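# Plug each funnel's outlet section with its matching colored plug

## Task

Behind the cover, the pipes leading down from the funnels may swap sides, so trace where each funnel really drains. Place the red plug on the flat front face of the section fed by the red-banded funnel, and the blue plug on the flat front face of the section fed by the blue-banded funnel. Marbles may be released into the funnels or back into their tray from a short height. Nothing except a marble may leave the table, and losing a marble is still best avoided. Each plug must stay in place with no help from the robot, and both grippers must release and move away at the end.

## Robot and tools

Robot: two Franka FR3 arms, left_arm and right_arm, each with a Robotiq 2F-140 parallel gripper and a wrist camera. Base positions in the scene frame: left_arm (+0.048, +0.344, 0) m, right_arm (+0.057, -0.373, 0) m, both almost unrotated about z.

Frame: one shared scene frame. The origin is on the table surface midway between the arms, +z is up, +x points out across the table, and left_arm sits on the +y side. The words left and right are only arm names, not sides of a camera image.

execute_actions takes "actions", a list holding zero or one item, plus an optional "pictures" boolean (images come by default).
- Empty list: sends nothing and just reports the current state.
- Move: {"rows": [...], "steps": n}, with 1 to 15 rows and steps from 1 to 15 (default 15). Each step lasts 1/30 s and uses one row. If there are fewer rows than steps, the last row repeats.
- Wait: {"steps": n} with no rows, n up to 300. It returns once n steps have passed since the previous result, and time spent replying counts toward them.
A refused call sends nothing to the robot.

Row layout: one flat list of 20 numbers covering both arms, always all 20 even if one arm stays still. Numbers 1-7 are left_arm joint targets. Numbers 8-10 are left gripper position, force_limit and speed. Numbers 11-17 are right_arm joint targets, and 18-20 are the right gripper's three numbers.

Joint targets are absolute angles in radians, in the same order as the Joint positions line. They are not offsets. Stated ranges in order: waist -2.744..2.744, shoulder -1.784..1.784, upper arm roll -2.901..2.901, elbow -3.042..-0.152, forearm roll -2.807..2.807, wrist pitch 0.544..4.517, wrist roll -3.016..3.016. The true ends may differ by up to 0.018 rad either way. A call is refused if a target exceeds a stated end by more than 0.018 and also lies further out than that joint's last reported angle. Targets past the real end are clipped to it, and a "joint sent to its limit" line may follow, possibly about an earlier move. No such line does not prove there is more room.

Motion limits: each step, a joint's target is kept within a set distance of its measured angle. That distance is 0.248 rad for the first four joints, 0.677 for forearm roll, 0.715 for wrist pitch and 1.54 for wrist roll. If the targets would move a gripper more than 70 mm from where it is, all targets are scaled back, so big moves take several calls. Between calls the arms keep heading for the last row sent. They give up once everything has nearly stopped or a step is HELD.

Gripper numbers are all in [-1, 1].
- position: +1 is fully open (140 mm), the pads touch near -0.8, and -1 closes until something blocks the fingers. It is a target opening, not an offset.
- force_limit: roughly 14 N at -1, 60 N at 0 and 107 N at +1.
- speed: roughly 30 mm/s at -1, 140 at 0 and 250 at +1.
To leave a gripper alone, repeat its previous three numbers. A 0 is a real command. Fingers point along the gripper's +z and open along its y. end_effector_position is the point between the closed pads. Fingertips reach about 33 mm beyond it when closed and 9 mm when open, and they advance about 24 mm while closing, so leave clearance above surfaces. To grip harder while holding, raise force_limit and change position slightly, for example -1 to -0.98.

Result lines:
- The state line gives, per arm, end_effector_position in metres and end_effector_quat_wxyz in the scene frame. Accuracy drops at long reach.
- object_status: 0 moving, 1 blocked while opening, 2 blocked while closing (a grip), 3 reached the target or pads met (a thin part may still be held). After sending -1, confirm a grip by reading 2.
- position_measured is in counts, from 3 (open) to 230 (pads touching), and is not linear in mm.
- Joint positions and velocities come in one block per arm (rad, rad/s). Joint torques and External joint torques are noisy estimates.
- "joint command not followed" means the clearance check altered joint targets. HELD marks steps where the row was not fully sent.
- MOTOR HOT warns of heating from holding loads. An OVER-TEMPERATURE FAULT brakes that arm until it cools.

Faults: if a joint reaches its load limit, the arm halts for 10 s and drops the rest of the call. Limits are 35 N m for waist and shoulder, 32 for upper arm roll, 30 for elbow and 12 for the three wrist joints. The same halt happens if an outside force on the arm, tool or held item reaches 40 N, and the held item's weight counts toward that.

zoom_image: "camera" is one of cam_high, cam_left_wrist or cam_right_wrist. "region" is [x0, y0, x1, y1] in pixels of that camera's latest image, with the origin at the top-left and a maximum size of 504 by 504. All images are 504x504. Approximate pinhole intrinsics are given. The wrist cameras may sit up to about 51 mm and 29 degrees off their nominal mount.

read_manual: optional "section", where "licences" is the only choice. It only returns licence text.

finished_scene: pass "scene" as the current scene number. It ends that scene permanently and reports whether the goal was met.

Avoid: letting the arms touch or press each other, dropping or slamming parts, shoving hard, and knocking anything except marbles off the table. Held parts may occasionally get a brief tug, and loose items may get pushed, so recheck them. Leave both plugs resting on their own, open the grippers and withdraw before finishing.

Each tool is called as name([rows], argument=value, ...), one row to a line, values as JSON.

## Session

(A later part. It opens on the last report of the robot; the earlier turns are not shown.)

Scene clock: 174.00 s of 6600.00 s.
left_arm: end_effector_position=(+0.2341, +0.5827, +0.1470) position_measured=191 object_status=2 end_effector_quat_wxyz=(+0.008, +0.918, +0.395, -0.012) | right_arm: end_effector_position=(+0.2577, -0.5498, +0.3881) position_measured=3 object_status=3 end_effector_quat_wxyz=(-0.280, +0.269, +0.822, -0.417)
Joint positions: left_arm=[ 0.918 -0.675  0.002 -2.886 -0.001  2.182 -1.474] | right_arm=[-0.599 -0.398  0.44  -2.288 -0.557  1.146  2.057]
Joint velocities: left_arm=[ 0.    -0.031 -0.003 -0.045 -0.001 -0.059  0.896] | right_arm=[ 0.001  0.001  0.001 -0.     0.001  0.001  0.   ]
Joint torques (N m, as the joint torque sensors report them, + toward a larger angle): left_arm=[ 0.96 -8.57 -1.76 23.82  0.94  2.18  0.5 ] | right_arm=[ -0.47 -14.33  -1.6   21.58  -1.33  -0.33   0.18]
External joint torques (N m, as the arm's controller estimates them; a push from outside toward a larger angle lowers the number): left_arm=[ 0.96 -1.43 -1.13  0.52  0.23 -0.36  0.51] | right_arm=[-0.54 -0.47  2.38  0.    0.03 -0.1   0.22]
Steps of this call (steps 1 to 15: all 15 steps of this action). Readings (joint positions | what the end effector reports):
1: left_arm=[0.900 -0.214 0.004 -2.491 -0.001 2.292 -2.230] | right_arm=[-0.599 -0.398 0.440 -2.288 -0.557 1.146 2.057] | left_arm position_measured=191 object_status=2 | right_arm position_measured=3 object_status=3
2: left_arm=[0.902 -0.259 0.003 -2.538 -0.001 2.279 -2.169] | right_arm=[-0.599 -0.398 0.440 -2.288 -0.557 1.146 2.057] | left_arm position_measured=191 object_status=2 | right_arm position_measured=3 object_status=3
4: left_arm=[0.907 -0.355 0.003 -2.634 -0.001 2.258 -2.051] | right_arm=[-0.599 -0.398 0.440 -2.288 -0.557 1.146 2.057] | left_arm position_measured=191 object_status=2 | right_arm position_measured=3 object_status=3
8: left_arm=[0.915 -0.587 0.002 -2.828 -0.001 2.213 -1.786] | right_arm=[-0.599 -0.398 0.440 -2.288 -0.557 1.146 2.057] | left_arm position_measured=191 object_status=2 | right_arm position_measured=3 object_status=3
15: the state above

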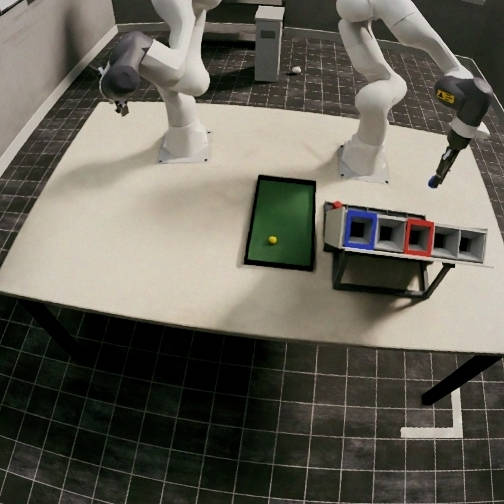

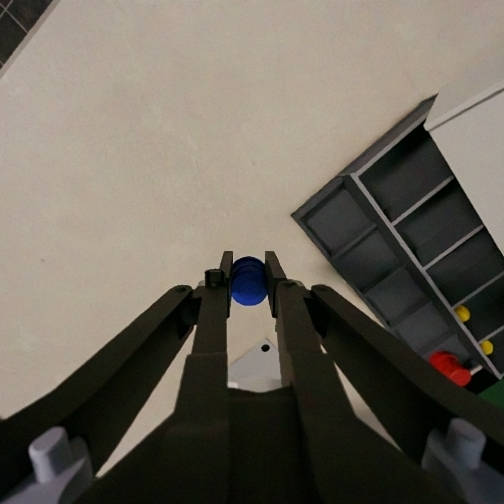

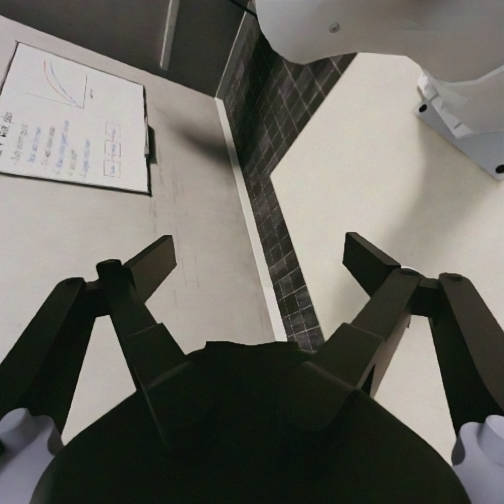

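execute_actions([
  {"rows":[[0.35,-0.66,0,-2.9,0,2.19,-1.45,-1,-0.4,-0.4,-0.6,-0.4,0.442,-2.287,-0.557,1.144,2.057,1,-0.5,0]],"steps":9},
], pictures=false)

execute_actions([
  {"rows":[[-0.132,-0.644,0,-2.91,0,2.216,-1.712,-1,-0.4,-0.4,-0.6,-0.4,0.442,-2.287,-0.557,1.144,2.057,1,-0.5,0]]},
], pictures=false)

execute_actions([
  {"rows":[[-0.132,-0.59,0,-2.935,0,2.34,-1.712,-1,-0.4,-0.4,-0.6,-0.4,0.442,-2.287,-0.557,1.144,2.057,1,-0.5,0],[-0.132,-0.59,0,-2.935,0,2.34,-1.712,-1,-0.4,-0.4,-0.6,-0.4,0.442,-2.287,-0.557,1.144,2.057,1,-0.5,0],[-0.132,-0.59,0,-2.935,0,2.34,-1.712,-1,-0.4,-0.4,-0.6,-0.4,0.442,-2.287,-0.557,1.144,2.057,1,-0.5,0],[-0.132,-0.59,0,-2.935,0,2.34,-1.712,-1,-0.4,-0.4,-0.6,-0.4,0.442,-2.287,-0.557,1.144,2.057,1,-0.5,0],[-0.132,-0.53,0,-2.957,0,2.43,-1.712,-1,-0.4,-0.4,-0.6,-0.4,0.442,-2.287,-0.557,1.144,2.057,1,-0.5,0],[-0.132,-0.53,0,-2.957,0,2.43,-1.712,-1,-0.4,-0.4,-0.6,-0.4,0.442,-2.287,-0.557,1.144,2.057,1,-0.5,0],[-0.132,-0.53,0,-2.957,0,2.43,-1.712,-1,-0.4,-0.4,-0.6,-0.4,0.442,-2.287,-0.557,1.144,2.057,1,-0.5,0],[-0.132,-0.53,0,-2.957,0,2.43,-1.712,-1,-0.4,-0.4,-0.6,-0.4,0.442,-2.287,-0.557,1.144,2.057,1,-0.5,0],[-0.132,-0.47,0,-2.977,0,2.48,-1.712,-1,-0.4,-0.4,-0.6,-0.4,0.442,-2.287,-0.557,1.144,2.057,1,-0.5,0]]},
])

Scene clock: 182.37 s of 6600.00 s.
left_arm: end_effector_position=(+0.3235, +0.4527, +0.1389) position_measured=191 object_status=2 end_effector_quat_wxyz=(+0.006, +0.997, +0.077, -0.024) | right_arm: end_effector_position=(+0.2577, -0.5498, +0.3881) position_measured=3 object_status=3 end_effector_quat_wxyz=(-0.280, +0.269, +0.822, -0.417)
Joint positions: left_arm=[ 0.387 -0.663 -0.005 -2.897 -0.     2.186 -1.351] | right_arm=[-0.599 -0.398  0.44  -2.288 -0.557  1.146  2.057]
Joint velocities: left_arm=[-0.513  0.005  0.001 -0.017 -0.001  0.009 -0.315] | right_arm=[ 0.001  0.001  0.001  0.001  0.    -0.     0.   ]
Joint torques (N m, as the joint torque sensors report them, + toward a larger angle): left_arm=[ 3.3  -4.44  2.58 22.48  0.66  2.84 -0.23] | right_arm=[ -0.58 -14.26  -2.07  21.65  -1.35  -0.32   0.14]
External joint torques (N m, as the arm's controller estimates them; a push from outside toward a larger angle lowers the number): left_arm=[-1.04  3.2  -0.6   0.07 -0.03  0.49 -0.21] | right_arm=[-0.62 -0.35  1.95  0.    0.03 -0.09  0.18]
Steps of this call (steps 1 to 45: the robot went on to your last target; steps 46 to 110: nothing new was sent; then 4.40 s passed at rest; steps 111 to 119: all 9 steps of this action). Readings (joint positions | what the end effector reports):
111: left_arm=[0.863 -0.676 0.014 -2.891 -0.000 2.175 -1.226] | right_arm=[-0.599 -0.398 0.440 -2.288 -0.557 1.146 2.057] | left_arm position_measured=191 object_status=2 | right_arm position_measured=3 object_status=3
112: left_arm=[0.790 -0.672 0.011 -2.892 -0.000 2.178 -1.247] | right_arm=[-0.599 -0.398 0.440 -2.288 -0.557 1.146 2.057] | left_arm position_measured=191 object_status=2 | right_arm position_measured=3 object_status=3
114: left_arm=[0.642 -0.666 0.006 -2.895 -0.000 2.181 -1.284] | right_arm=[-0.599 -0.398 0.440 -2.288 -0.557 1.146 2.057] | left_arm position_measured=191 object_status=2 | right_arm position_measured=3 object_status=3
118: left_arm=[0.409 -0.663 -0.005 -2.897 -0.000 2.186 -1.340] | right_arm=[-0.599 -0.398 0.440 -2.288 -0.557 1.146 2.057] | left_arm position_measured=191 object_status=2 | right_arm position_measured=3 object_status=3
119: the state above

Scene clock: 182.87 s of 6600.00 s.
left_arm: end_effector_position=(+0.3406, +0.3031, +0.1310) position_measured=191 object_status=2 end_effector_quat_wxyz=(-0.003, +0.999, -0.037, -0.025) | right_arm: end_effector_position=(+0.2577, -0.5498, +0.3881) position_measured=3 object_status=3 end_effector_quat_wxyz=(-0.280, +0.269, +0.822, -0.417)
Joint positions: left_arm=[-0.128 -0.646 -0.003 -2.909  0.     2.212 -1.637] | right_arm=[-0.599 -0.398  0.44  -2.288 -0.557  1.146  2.057]
Joint velocities: left_arm=[-0.021 -0.001  0.01  -0.    -0.001  0.007 -0.236] | right_arm=[ 0.001  0.     0.     0.    -0.    -0.001 -0.002]
Joint torques (N m, as the joint torque sensors report them, + toward a larger angle): left_arm=[-3.14 -6.    0.09 23.74  0.65  2.79 -0.19] | right_arm=[ -0.3  -13.8   -1.8   20.47  -1.42  -0.43   0.11]
External joint torques (N m, as the arm's controller estimates them; a push from outside toward a larger angle lowers the number): left_arm=[-3.27  1.98  0.59  1.21 -0.03  0.38 -0.2 ] | right_arm=[-0.33  0.09  2.24 -1.15 -0.05 -0.2   0.14]
Steps of this call (steps 1 to 15: all 15 steps of this action). Readings (joint positions | what the end effector reports):
1: left_arm=[0.327 -0.660 0.006 -2.899 0.000 2.191 -1.385] | right_arm=[-0.599 -0.398 0.440 -2.288 -0.557 1.146 2.057] | left_arm position_measured=191 object_status=2 | right_arm position_measured=3 object_status=3
2: left_arm=[0.253 -0.656 0.005 -2.901 0.000 2.195 -1.416] | right_arm=[-0.599 -0.398 0.440 -2.288 -0.557 1.146 2.057] | left_arm position_measured=191 object_status=2 | right_arm position_measured=3 object_status=3
4: left_arm=[0.103 -0.650 0.003 -2.904 0.000 2.201 -1.470] | right_arm=[-0.599 -0.398 0.440 -2.288 -0.557 1.146 2.057] | left_arm position_measured=191 object_status=2 | right_arm position_measured=3 object_status=3
8: left_arm=[-0.091 -0.647 -0.006 -2.907 0.000 2.209 -1.554] | right_arm=[-0.599 -0.398 0.440 -2.288 -0.557 1.146 2.057] | left_arm position_measured=191 object_status=2 | right_arm position_measured=3 object_status=3
15: the state above

Scene clock: 183.37 s of 6600.00 s.
left_arm: end_effector_position=(+0.3386, +0.3030, +0.0694) position_measured=191 object_status=2 end_effector_quat_wxyz=(-0.004, +1.000, -0.009, -0.028) | right_arm: end_effector_position=(+0.2577, -0.5498, +0.3881) position_measured=3 object_status=3 end_effector_quat_wxyz=(-0.280, +0.269, +0.822, -0.417)
Joint positions: left_arm=[-0.13  -0.473 -0.002 -2.977  0.     2.446 -1.694] | right_arm=[-0.599 -0.398  0.44  -2.288 -0.557  1.146  2.057]
Joint velocities: left_arm=[-0.001  0.033 -0.    -0.002  0.     0.181 -0.045] | right_arm=[ 0.    -0.    -0.    -0.001  0.001 -0.     0.   ]
Joint torques (N m, as the joint torque sensors report them, + toward a larger angle): left_arm=[ -1.65 -10.73   0.58  22.91   0.37   2.96  -0.16] | right_arm=[ -0.4  -15.14  -1.84  21.09  -1.34  -0.43   0.11]
External joint torques (N m, as the arm's controller estimates them; a push from outside toward a larger angle lowers the number): left_arm=[-1.63  1.19  1.04  2.42 -0.16  0.46 -0.16] | right_arm=[-0.43 -1.34  2.18 -0.44  0.03 -0.2   0.15]
Steps of this call (steps 1 to 15: all 15 steps of this action). Readings (joint positions | what the end effector reports):
1: left_arm=[-0.129 -0.637 -0.002 -2.912 0.000 2.234 -1.644] | right_arm=[-0.599 -0.398 0.440 -2.288 -0.557 1.146 2.057] | left_arm position_measured=191 object_status=2 | right_arm position_measured=3 object_status=3
2: left_arm=[-0.129 -0.623 -0.002 -2.918 0.000 2.253 -1.651] | right_arm=[-0.599 -0.398 0.440 -2.288 -0.557 1.146 2.057] | left_arm position_measured=191 object_status=2 | right_arm position_measured=3 object_status=3
4: left_arm=[-0.129 -0.603 -0.002 -2.929 0.000 2.280 -1.662] | right_arm=[-0.599 -0.398 0.440 -2.288 -0.557 1.146 2.057] | left_arm position_measured=191 object_status=2 | right_arm position_measured=3 object_status=3
8: left_arm=[-0.130 -0.544 -0.002 -2.952 0.000 2.360 -1.678] | right_arm=[-0.599 -0.398 0.440 -2.288 -0.557 1.146 2.057] | left_arm position_measured=191 object_status=2 | right_arm position_measured=3 object_status=3
15: the state above

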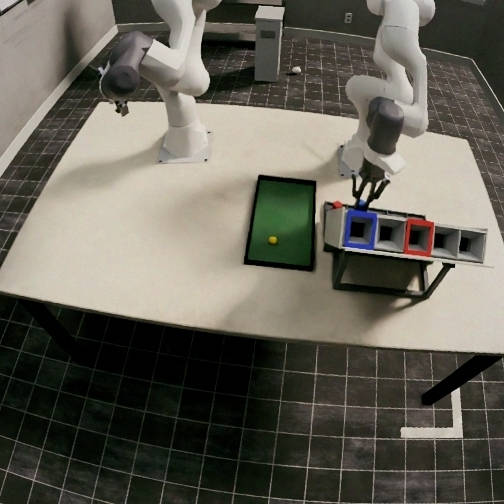

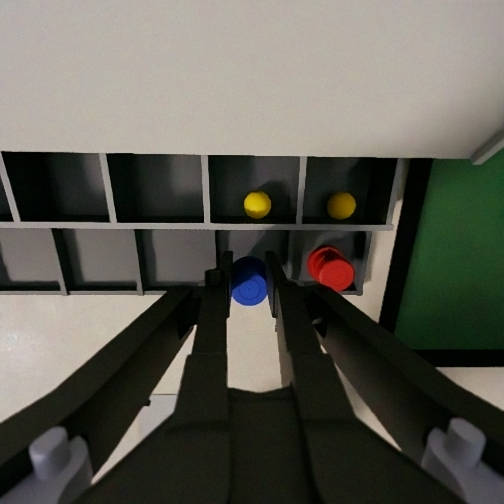

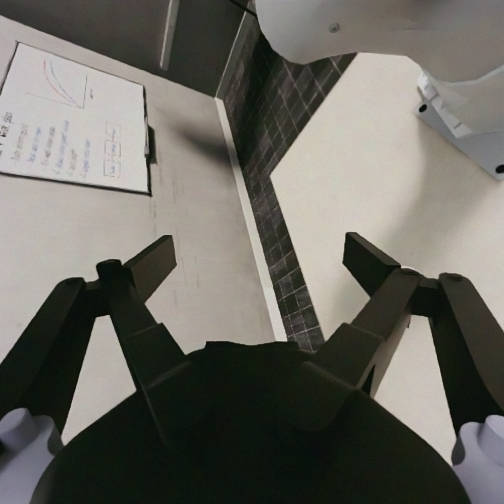

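execute_actions([
  {"rows":[[-0.132,-0.445,0,-2.984,0,2.52,-1.712,-1,-0.4,-0.4,-0.6,-0.4,0.442,-2.287,-0.557,1.144,2.057,1,-0.5,0],[-0.132,-0.445,0,-2.984,0,2.52,-1.712,-1,-0.4,-0.4,-0.6,-0.4,0.442,-2.287,-0.557,1.144,2.057,1,-0.5,0],[-0.132,-0.445,0,-2.984,0,2.52,-1.712,-1,-0.4,-0.4,-0.6,-0.4,0.442,-2.287,-0.557,1.144,2.057,1,-0.5,0],[-0.132,-0.428,0,-2.989,0,2.535,-1.712,-1,-0.4,-0.4,-0.6,-0.4,0.442,-2.287,-0.557,1.144,2.057,1,-0.5,0],[-0.132,-0.428,0,-2.989,0,2.535,-1.712,-1,-0.4,-0.4,-0.6,-0.4,0.442,-2.287,-0.557,1.144,2.057,1,-0.5,0],[-0.132,-0.428,0,-2.989,0,2.535,-1.712,-1,-0.4,-0.4,-0.6,-0.4,0.442,-2.287,-0.557,1.144,2.057,1,-0.5,0],[-0.132,-0.411,0,-2.993,0,2.535,-1.712,-1,-0.4,-0.4,-0.6,-0.4,0.442,-2.287,-0.557,1.144,2.057,1,-0.5,0]]},
], pictures=false)

execute_actions([
  {"rows":[[-0.132,-0.411,0,-2.993,0,2.535,-1.712,-0.27,-0.4,-0.6,-0.6,-0.4,0.442,-2.287,-0.557,1.144,2.057,1,-0.5,0]]},
])

Scene clock: 188.87 s of 6600.00 s.
left_arm: end_effector_position=(+0.3395, +0.3028, +0.0523) position_measured=191 object_status=2 end_effector_quat_wxyz=(-0.004, +1.000, -0.002, -0.025) | right_arm: end_effector_position=(+0.2577, -0.5498, +0.3881) position_measured=3 object_status=3 end_effector_quat_wxyz=(-0.280, +0.269, +0.822, -0.417)
Joint positions: left_arm=[-0.13  -0.414 -0.002 -2.992  0.     2.527 -1.708] | right_arm=[-0.599 -0.398  0.44  -2.288 -0.557  1.146  2.057]
Joint velocities: left_arm=[ 0.001 -0.     0.     0.    -0.001  0.004  0.001] | right_arm=[-0.    -0.001 -0.     0.    -0.001  0.    -0.   ]
Joint torques (N m, as the joint torque sensors report them, + toward a larger angle): left_arm=[-1.34 -9.44 -0.04 20.1   0.35  3.4   0.08] | right_arm=[ -0.67 -14.21  -2.89  20.98  -1.45  -0.33   0.13]
External joint torques (N m, as the arm's controller estimates them; a push from outside toward a larger angle lowers the number): left_arm=[-1.35  2.47  0.34  1.44 -0.11  0.98  0.08] | right_arm=[-0.67 -0.33  1.18 -0.64 -0.08 -0.1   0.17]
Steps of this call (steps 1 to 30: the robot went on to your last target; steps 31 to 90: nothing new was sent; then 2.00 s passed at rest; steps 91 to 105: all 15 steps of this action). Readings (joint positions | what the end effector reports):
91: left_arm=[-0.130 -0.468 -0.002 -2.977 0.000 2.484 -1.708] | right_arm=[-0.599 -0.398 0.440 -2.288 -0.557 1.146 2.057] | left_arm position_measured=191 object_status=2 | right_arm position_measured=3 object_status=3
92: left_arm=[-0.130 -0.461 -0.002 -2.979 0.000 2.491 -1.708] | right_arm=[-0.599 -0.398 0.440 -2.288 -0.557 1.146 2.057] | left_arm position_measured=191 object_status=2 | right_arm position_measured=3 object_status=3
94: left_arm=[-0.130 -0.449 -0.002 -2.982 0.000 2.502 -1.708] | right_arm=[-0.599 -0.398 0.440 -2.288 -0.557 1.146 2.057] | left_arm position_measured=191 object_status=2 | right_arm position_measured=3 object_status=3
98: left_arm=[-0.130 -0.425 -0.002 -2.989 0.000 2.519 -1.708] | right_arm=[-0.599 -0.398 0.440 -2.288 -0.557 1.146 2.057] | left_arm position_measured=191 object_status=2 | right_arm position_measured=3 object_status=3
105: the state above

Scene clock: 189.37 s of 6600.00 s.
left_arm: end_effector_position=(+0.3410, +0.3026, +0.0525) position_measured=163 object_status=3 end_effector_quat_wxyz=(-0.004, +1.000, -0.002, -0.023) | right_arm: end_effector_position=(+0.2577, -0.5498, +0.3881) position_measured=3 object_status=3 end_effector_quat_wxyz=(-0.280, +0.269, +0.822, -0.417)
Joint positions: left_arm=[-0.13  -0.414 -0.002 -2.992  0.     2.532 -1.708] | right_arm=[-0.599 -0.398  0.44  -2.288 -0.557  1.146  2.057]
Joint velocities: left_arm=[-0.001  0.001 -0.     0.001  0.     0.002 -0.   ] | right_arm=[-0.001 -0.001 -0.     0.    -0.     0.    -0.   ]
Joint torques (N m, as the joint torque sensors report them, + toward a larger angle): left_arm=[ -1.02 -10.36   0.55  20.32   0.44   2.74  -0.16] | right_arm=[ -0.77 -14.57  -1.97  21.57  -1.32  -0.28   0.11]
External joint torques (N m, as the arm's controller estimates them; a push from outside toward a larger angle lowers the number): left_arm=[-1.04  1.56  0.92  1.67 -0.03  0.34 -0.16] | right_arm=[-0.77 -0.62  2.1  -0.06  0.06 -0.04  0.14]
Steps of this call (steps 1 to 15: all 15 steps of this action). Readings (joint positions | what the end effector reports):
1: left_arm=[-0.130 -0.414 -0.002 -2.992 0.000 2.527 -1.708] | right_arm=[-0.599 -0.398 0.440 -2.288 -0.557 1.146 2.057] | left_arm position_measured=191 object_status=0 | right_arm position_measured=3 object_status=3
2: left_arm=[-0.130 -0.414 -0.002 -2.992 0.000 2.528 -1.708] | right_arm=[-0.599 -0.398 0.440 -2.288 -0.557 1.146 2.057] | left_arm position_measured=191 object_status=0 | right_arm position_measured=3 object_status=3
4: left_arm=[-0.130 -0.414 -0.002 -2.992 0.000 2.529 -1.708] | right_arm=[-0.599 -0.398 0.440 -2.288 -0.557 1.146 2.057] | left_arm position_measured=180 object_status=0 | right_arm position_measured=3 object_status=3
8: left_arm=[-0.130 -0.414 -0.002 -2.992 0.000 2.531 -1.708] | right_arm=[-0.599 -0.398 0.440 -2.288 -0.557 1.146 2.057] | left_arm position_measured=164 object_status=0 | right_arm position_measured=3 object_status=3
15: the state above

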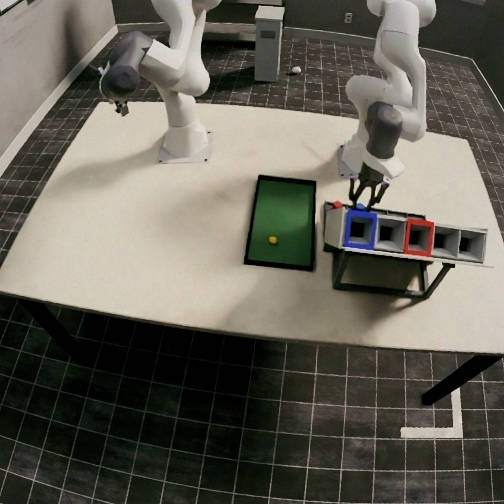

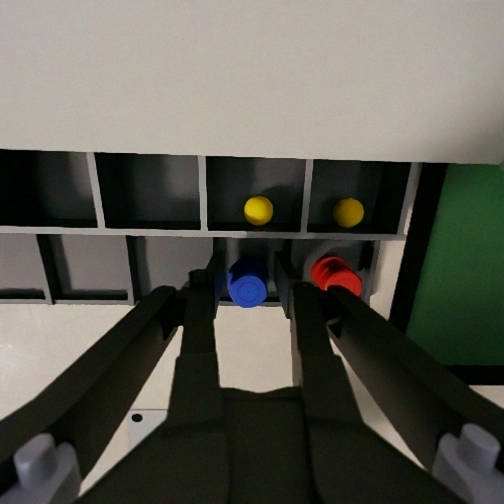

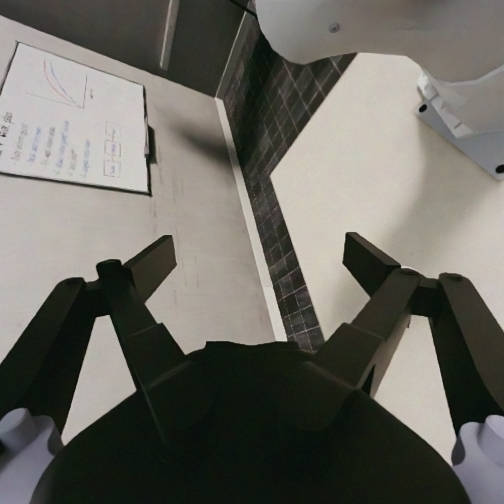

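execute_actions([
  {"rows":[[-0.132,-0.47,0,-2.977,0,2.41,-1.712,-0.27,-0.4,-0.6,-0.6,-0.4,0.442,-2.287,-0.557,1.144,2.057,1,-0.5,0],[-0.132,-0.47,0,-2.977,0,2.41,-1.712,-0.27,-0.4,-0.6,-0.6,-0.4,0.442,-2.287,-0.557,1.144,2.057,1,-0.5,0],[-0.132,-0.47,0,-2.977,0,2.41,-1.712,-0.27,-0.4,-0.6,-0.6,-0.4,0.442,-2.287,-0.557,1.144,2.057,1,-0.5,0],[-0.132,-0.47,0,-2.977,0,2.41,-1.712,-0.27,-0.4,-0.6,-0.6,-0.4,0.442,-2.287,-0.557,1.144,2.057,1,-0.5,0],[-0.132,-0.53,0,-2.957,0,2.32,-1.712,-0.27,-0.4,-0.6,-0.6,-0.4,0.442,-2.287,-0.557,1.144,2.057,1,-0.5,0],[-0.132,-0.53,0,-2.957,0,2.32,-1.712,-0.27,-0.4,-0.6,-0.6,-0.4,0.442,-2.287,-0.557,1.144,2.057,1,-0.5,0],[-0.132,-0.53,0,-2.957,0,2.32,-1.712,-0.27,-0.4,-0.6,-0.6,-0.4,0.442,-2.287,-0.557,1.144,2.057,1,-0.5,0],[-0.132,-0.59,0,-2.935,0,2.24,-1.712,-0.27,-0.4,-0.6,-0.6,-0.4,0.442,-2.287,-0.557,1.144,2.057,1,-0.5,0],[-0.132,-0.59,0,-2.935,0,2.24,-1.712,-0.27,-0.4,-0.6,-0.6,-0.4,0.442,-2.287,-0.557,1.144,2.057,1,-0.5,0],[-0.132,-0.59,0,-2.935,0,2.24,-1.712,-0.27,-0.4,-0.6,-0.6,-0.4,0.442,-2.287,-0.557,1.144,2.057,1,-0.5,0],[-0.132,-0.68,0,-2.89,0,2.14,-1.712,-0.27,-0.4,-0.6,-0.6,-0.4,0.442,-2.287,-0.557,1.144,2.057,1,-0.5,0]]},
], pictures=false)

execute_actions([
  {"rows":[[-0.132,-0.9,0,-2.75,0,1.8,-1.712,-0.27,-0.4,-0.6,-0.6,-0.4,0.442,-2.287,-0.557,1.144,2.057,1,-0.5,0]]},
])

Scene clock: 200.93 s of 6600.00 s.
left_arm: end_effector_position=(+0.3540, +0.3008, +0.1451) position_measured=163 object_status=3 end_effector_quat_wxyz=(-0.001, +1.000, -0.002, -0.004) | right_arm: end_effector_position=(+0.2577, -0.5498, +0.3881) position_measured=3 object_status=3 end_effector_quat_wxyz=(-0.280, +0.269, +0.822, -0.417)
Joint positions: left_arm=[-0.13  -0.669 -0.001 -2.892  0.     2.215 -1.708] | right_arm=[-0.599 -0.398  0.44  -2.288 -0.557  1.146  2.057]
Joint velocities: left_arm=[-0.001 -0.225 -0.001  0.126 -0.    -0.401 -0.001] | right_arm=[-0.    -0.001  0.     0.001  0.    -0.001  0.   ]
Joint torques (N m, as the joint torque sensors report them, + toward a larger angle): left_arm=[-2.24 -2.95 -0.02 19.1   0.46  1.05 -0.14] | right_arm=[ -0.68 -14.77  -1.97  21.57  -1.32  -0.32   0.07]
External joint torques (N m, as the arm's controller estimates them; a push from outside toward a larger angle lowers the number): left_arm=[-2.24 -1.1   0.6   1.42 -0.2  -0.59 -0.14] | right_arm=[-0.73 -0.86  2.04 -0.08  0.06 -0.09  0.11]
Steps of this call (steps 1 to 15: the robot went on to your last target; steps 16 to 90: nothing new was sent; then 8.07 s passed at rest; steps 91 to 105: all 15 steps of this action). Readings (joint positions | what the end effector reports):
91: left_arm=[-0.130 -0.423 -0.002 -2.991 0.000 2.512 -1.708] | right_arm=[-0.599 -0.398 0.440 -2.288 -0.557 1.146 2.057] | left_arm position_measured=163 object_status=3 | right_arm position_measured=3 object_status=3
92: left_arm=[-0.130 -0.438 -0.002 -2.988 0.000 2.493 -1.708] | right_arm=[-0.599 -0.398 0.440 -2.288 -0.557 1.146 2.057] | left_arm position_measured=163 object_status=3 | right_arm position_measured=3 object_status=3
94: left_arm=[-0.130 -0.457 -0.001 -2.981 0.000 2.468 -1.708] | right_arm=[-0.599 -0.398 0.440 -2.288 -0.557 1.146 2.057] | left_arm position_measured=163 object_status=3 | right_arm position_measured=3 object_status=3
98: left_arm=[-0.130 -0.526 -0.001 -2.959 0.000 2.374 -1.708] | right_arm=[-0.599 -0.398 0.440 -2.288 -0.557 1.146 2.057] | left_arm position_measured=163 object_status=3 | right_arm position_measured=3 object_status=3
105: the state above

Scene clock: 201.43 s of 6600.00 s.
left_arm: end_effector_position=(+0.3218, +0.3054, +0.2473) position_measured=163 object_status=3 end_effector_quat_wxyz=(-0.002, +1.000, -0.002, -0.011) | right_arm: end_effector_position=(+0.2577, -0.5498, +0.3881) position_measured=3 object_status=3 end_effector_quat_wxyz=(-0.280, +0.269, +0.822, -0.417)
Joint positions: left_arm=[-0.13  -0.899 -0.001 -2.749  0.     1.828 -1.708] | right_arm=[-0.599 -0.398  0.44  -2.288 -0.557  1.146  2.057]
Joint velocities: left_arm=[ 0.    -0.001 -0.     0.001  0.    -0.157  0.001] | right_arm=[ 0.001  0.     0.001 -0.001  0.     0.001  0.   ]
Joint torques (N m, as the joint torque sensors report them, + toward a larger angle): left_arm=[-1.03 -1.93 -0.43 25.64  0.64  2.11 -0.08] | right_arm=[ -0.61 -14.66  -1.36  21.77  -1.3   -0.3    0.07]
External joint torques (N m, as the arm's controller estimates them; a push from outside toward a larger angle lowers the number): left_arm=[-1.04  0.48  0.31  0.97 -0.22 -0.44 -0.08] | right_arm=[-0.64 -0.84  2.65  0.22  0.07 -0.07  0.1 ]
Steps of this call (steps 1 to 15: all 15 steps of this action). Readings (joint positions | what the end effector reports):
1: left_arm=[-0.130 -0.696 -0.001 -2.878 0.000 2.165 -1.708] | right_arm=[-0.599 -0.398 0.440 -2.288 -0.557 1.146 2.057] | left_arm position_measured=163 object_status=3 | right_arm position_measured=3 object_status=3
2: left_arm=[-0.130 -0.739 -0.001 -2.854 0.000 2.115 -1.708] | right_arm=[-0.599 -0.398 0.440 -2.288 -0.557 1.146 2.057] | left_arm position_measured=163 object_status=3 | right_arm position_measured=3 object_status=3
4: left_arm=[-0.130 -0.824 -0.001 -2.797 0.000 2.021 -1.708] | right_arm=[-0.599 -0.398 0.440 -2.288 -0.557 1.146 2.057] | left_arm position_measured=163 object_status=3 | right_arm position_measured=3 object_status=3
8: left_arm=[-0.130 -0.896 -0.001 -2.748 0.000 1.907 -1.708] | right_arm=[-0.599 -0.398 0.440 -2.288 -0.557 1.146 2.057] | left_arm position_measured=163 object_status=3 | right_arm position_measured=3 object_status=3
15: the state above

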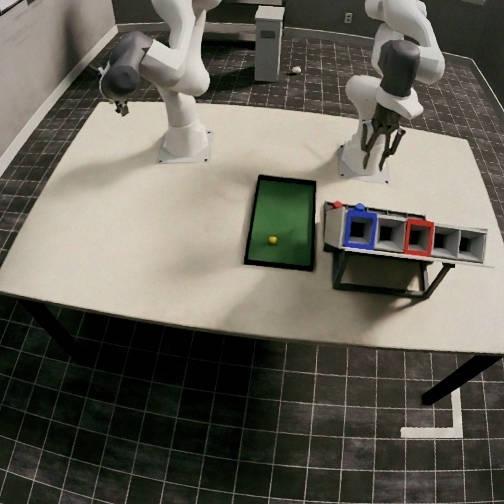

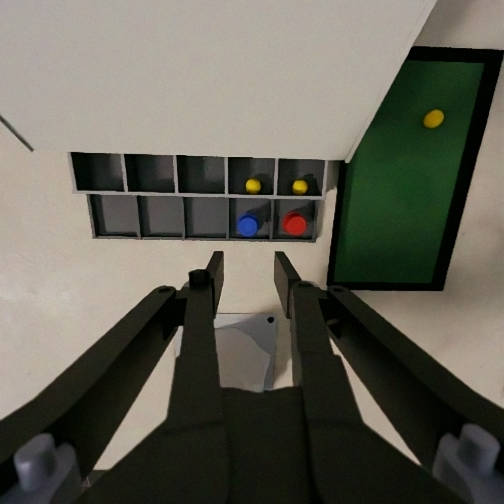

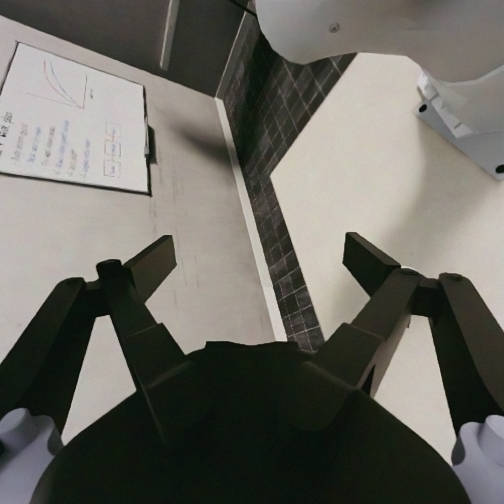

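finished_scene(scene=2)

The scene is finished: the task was done.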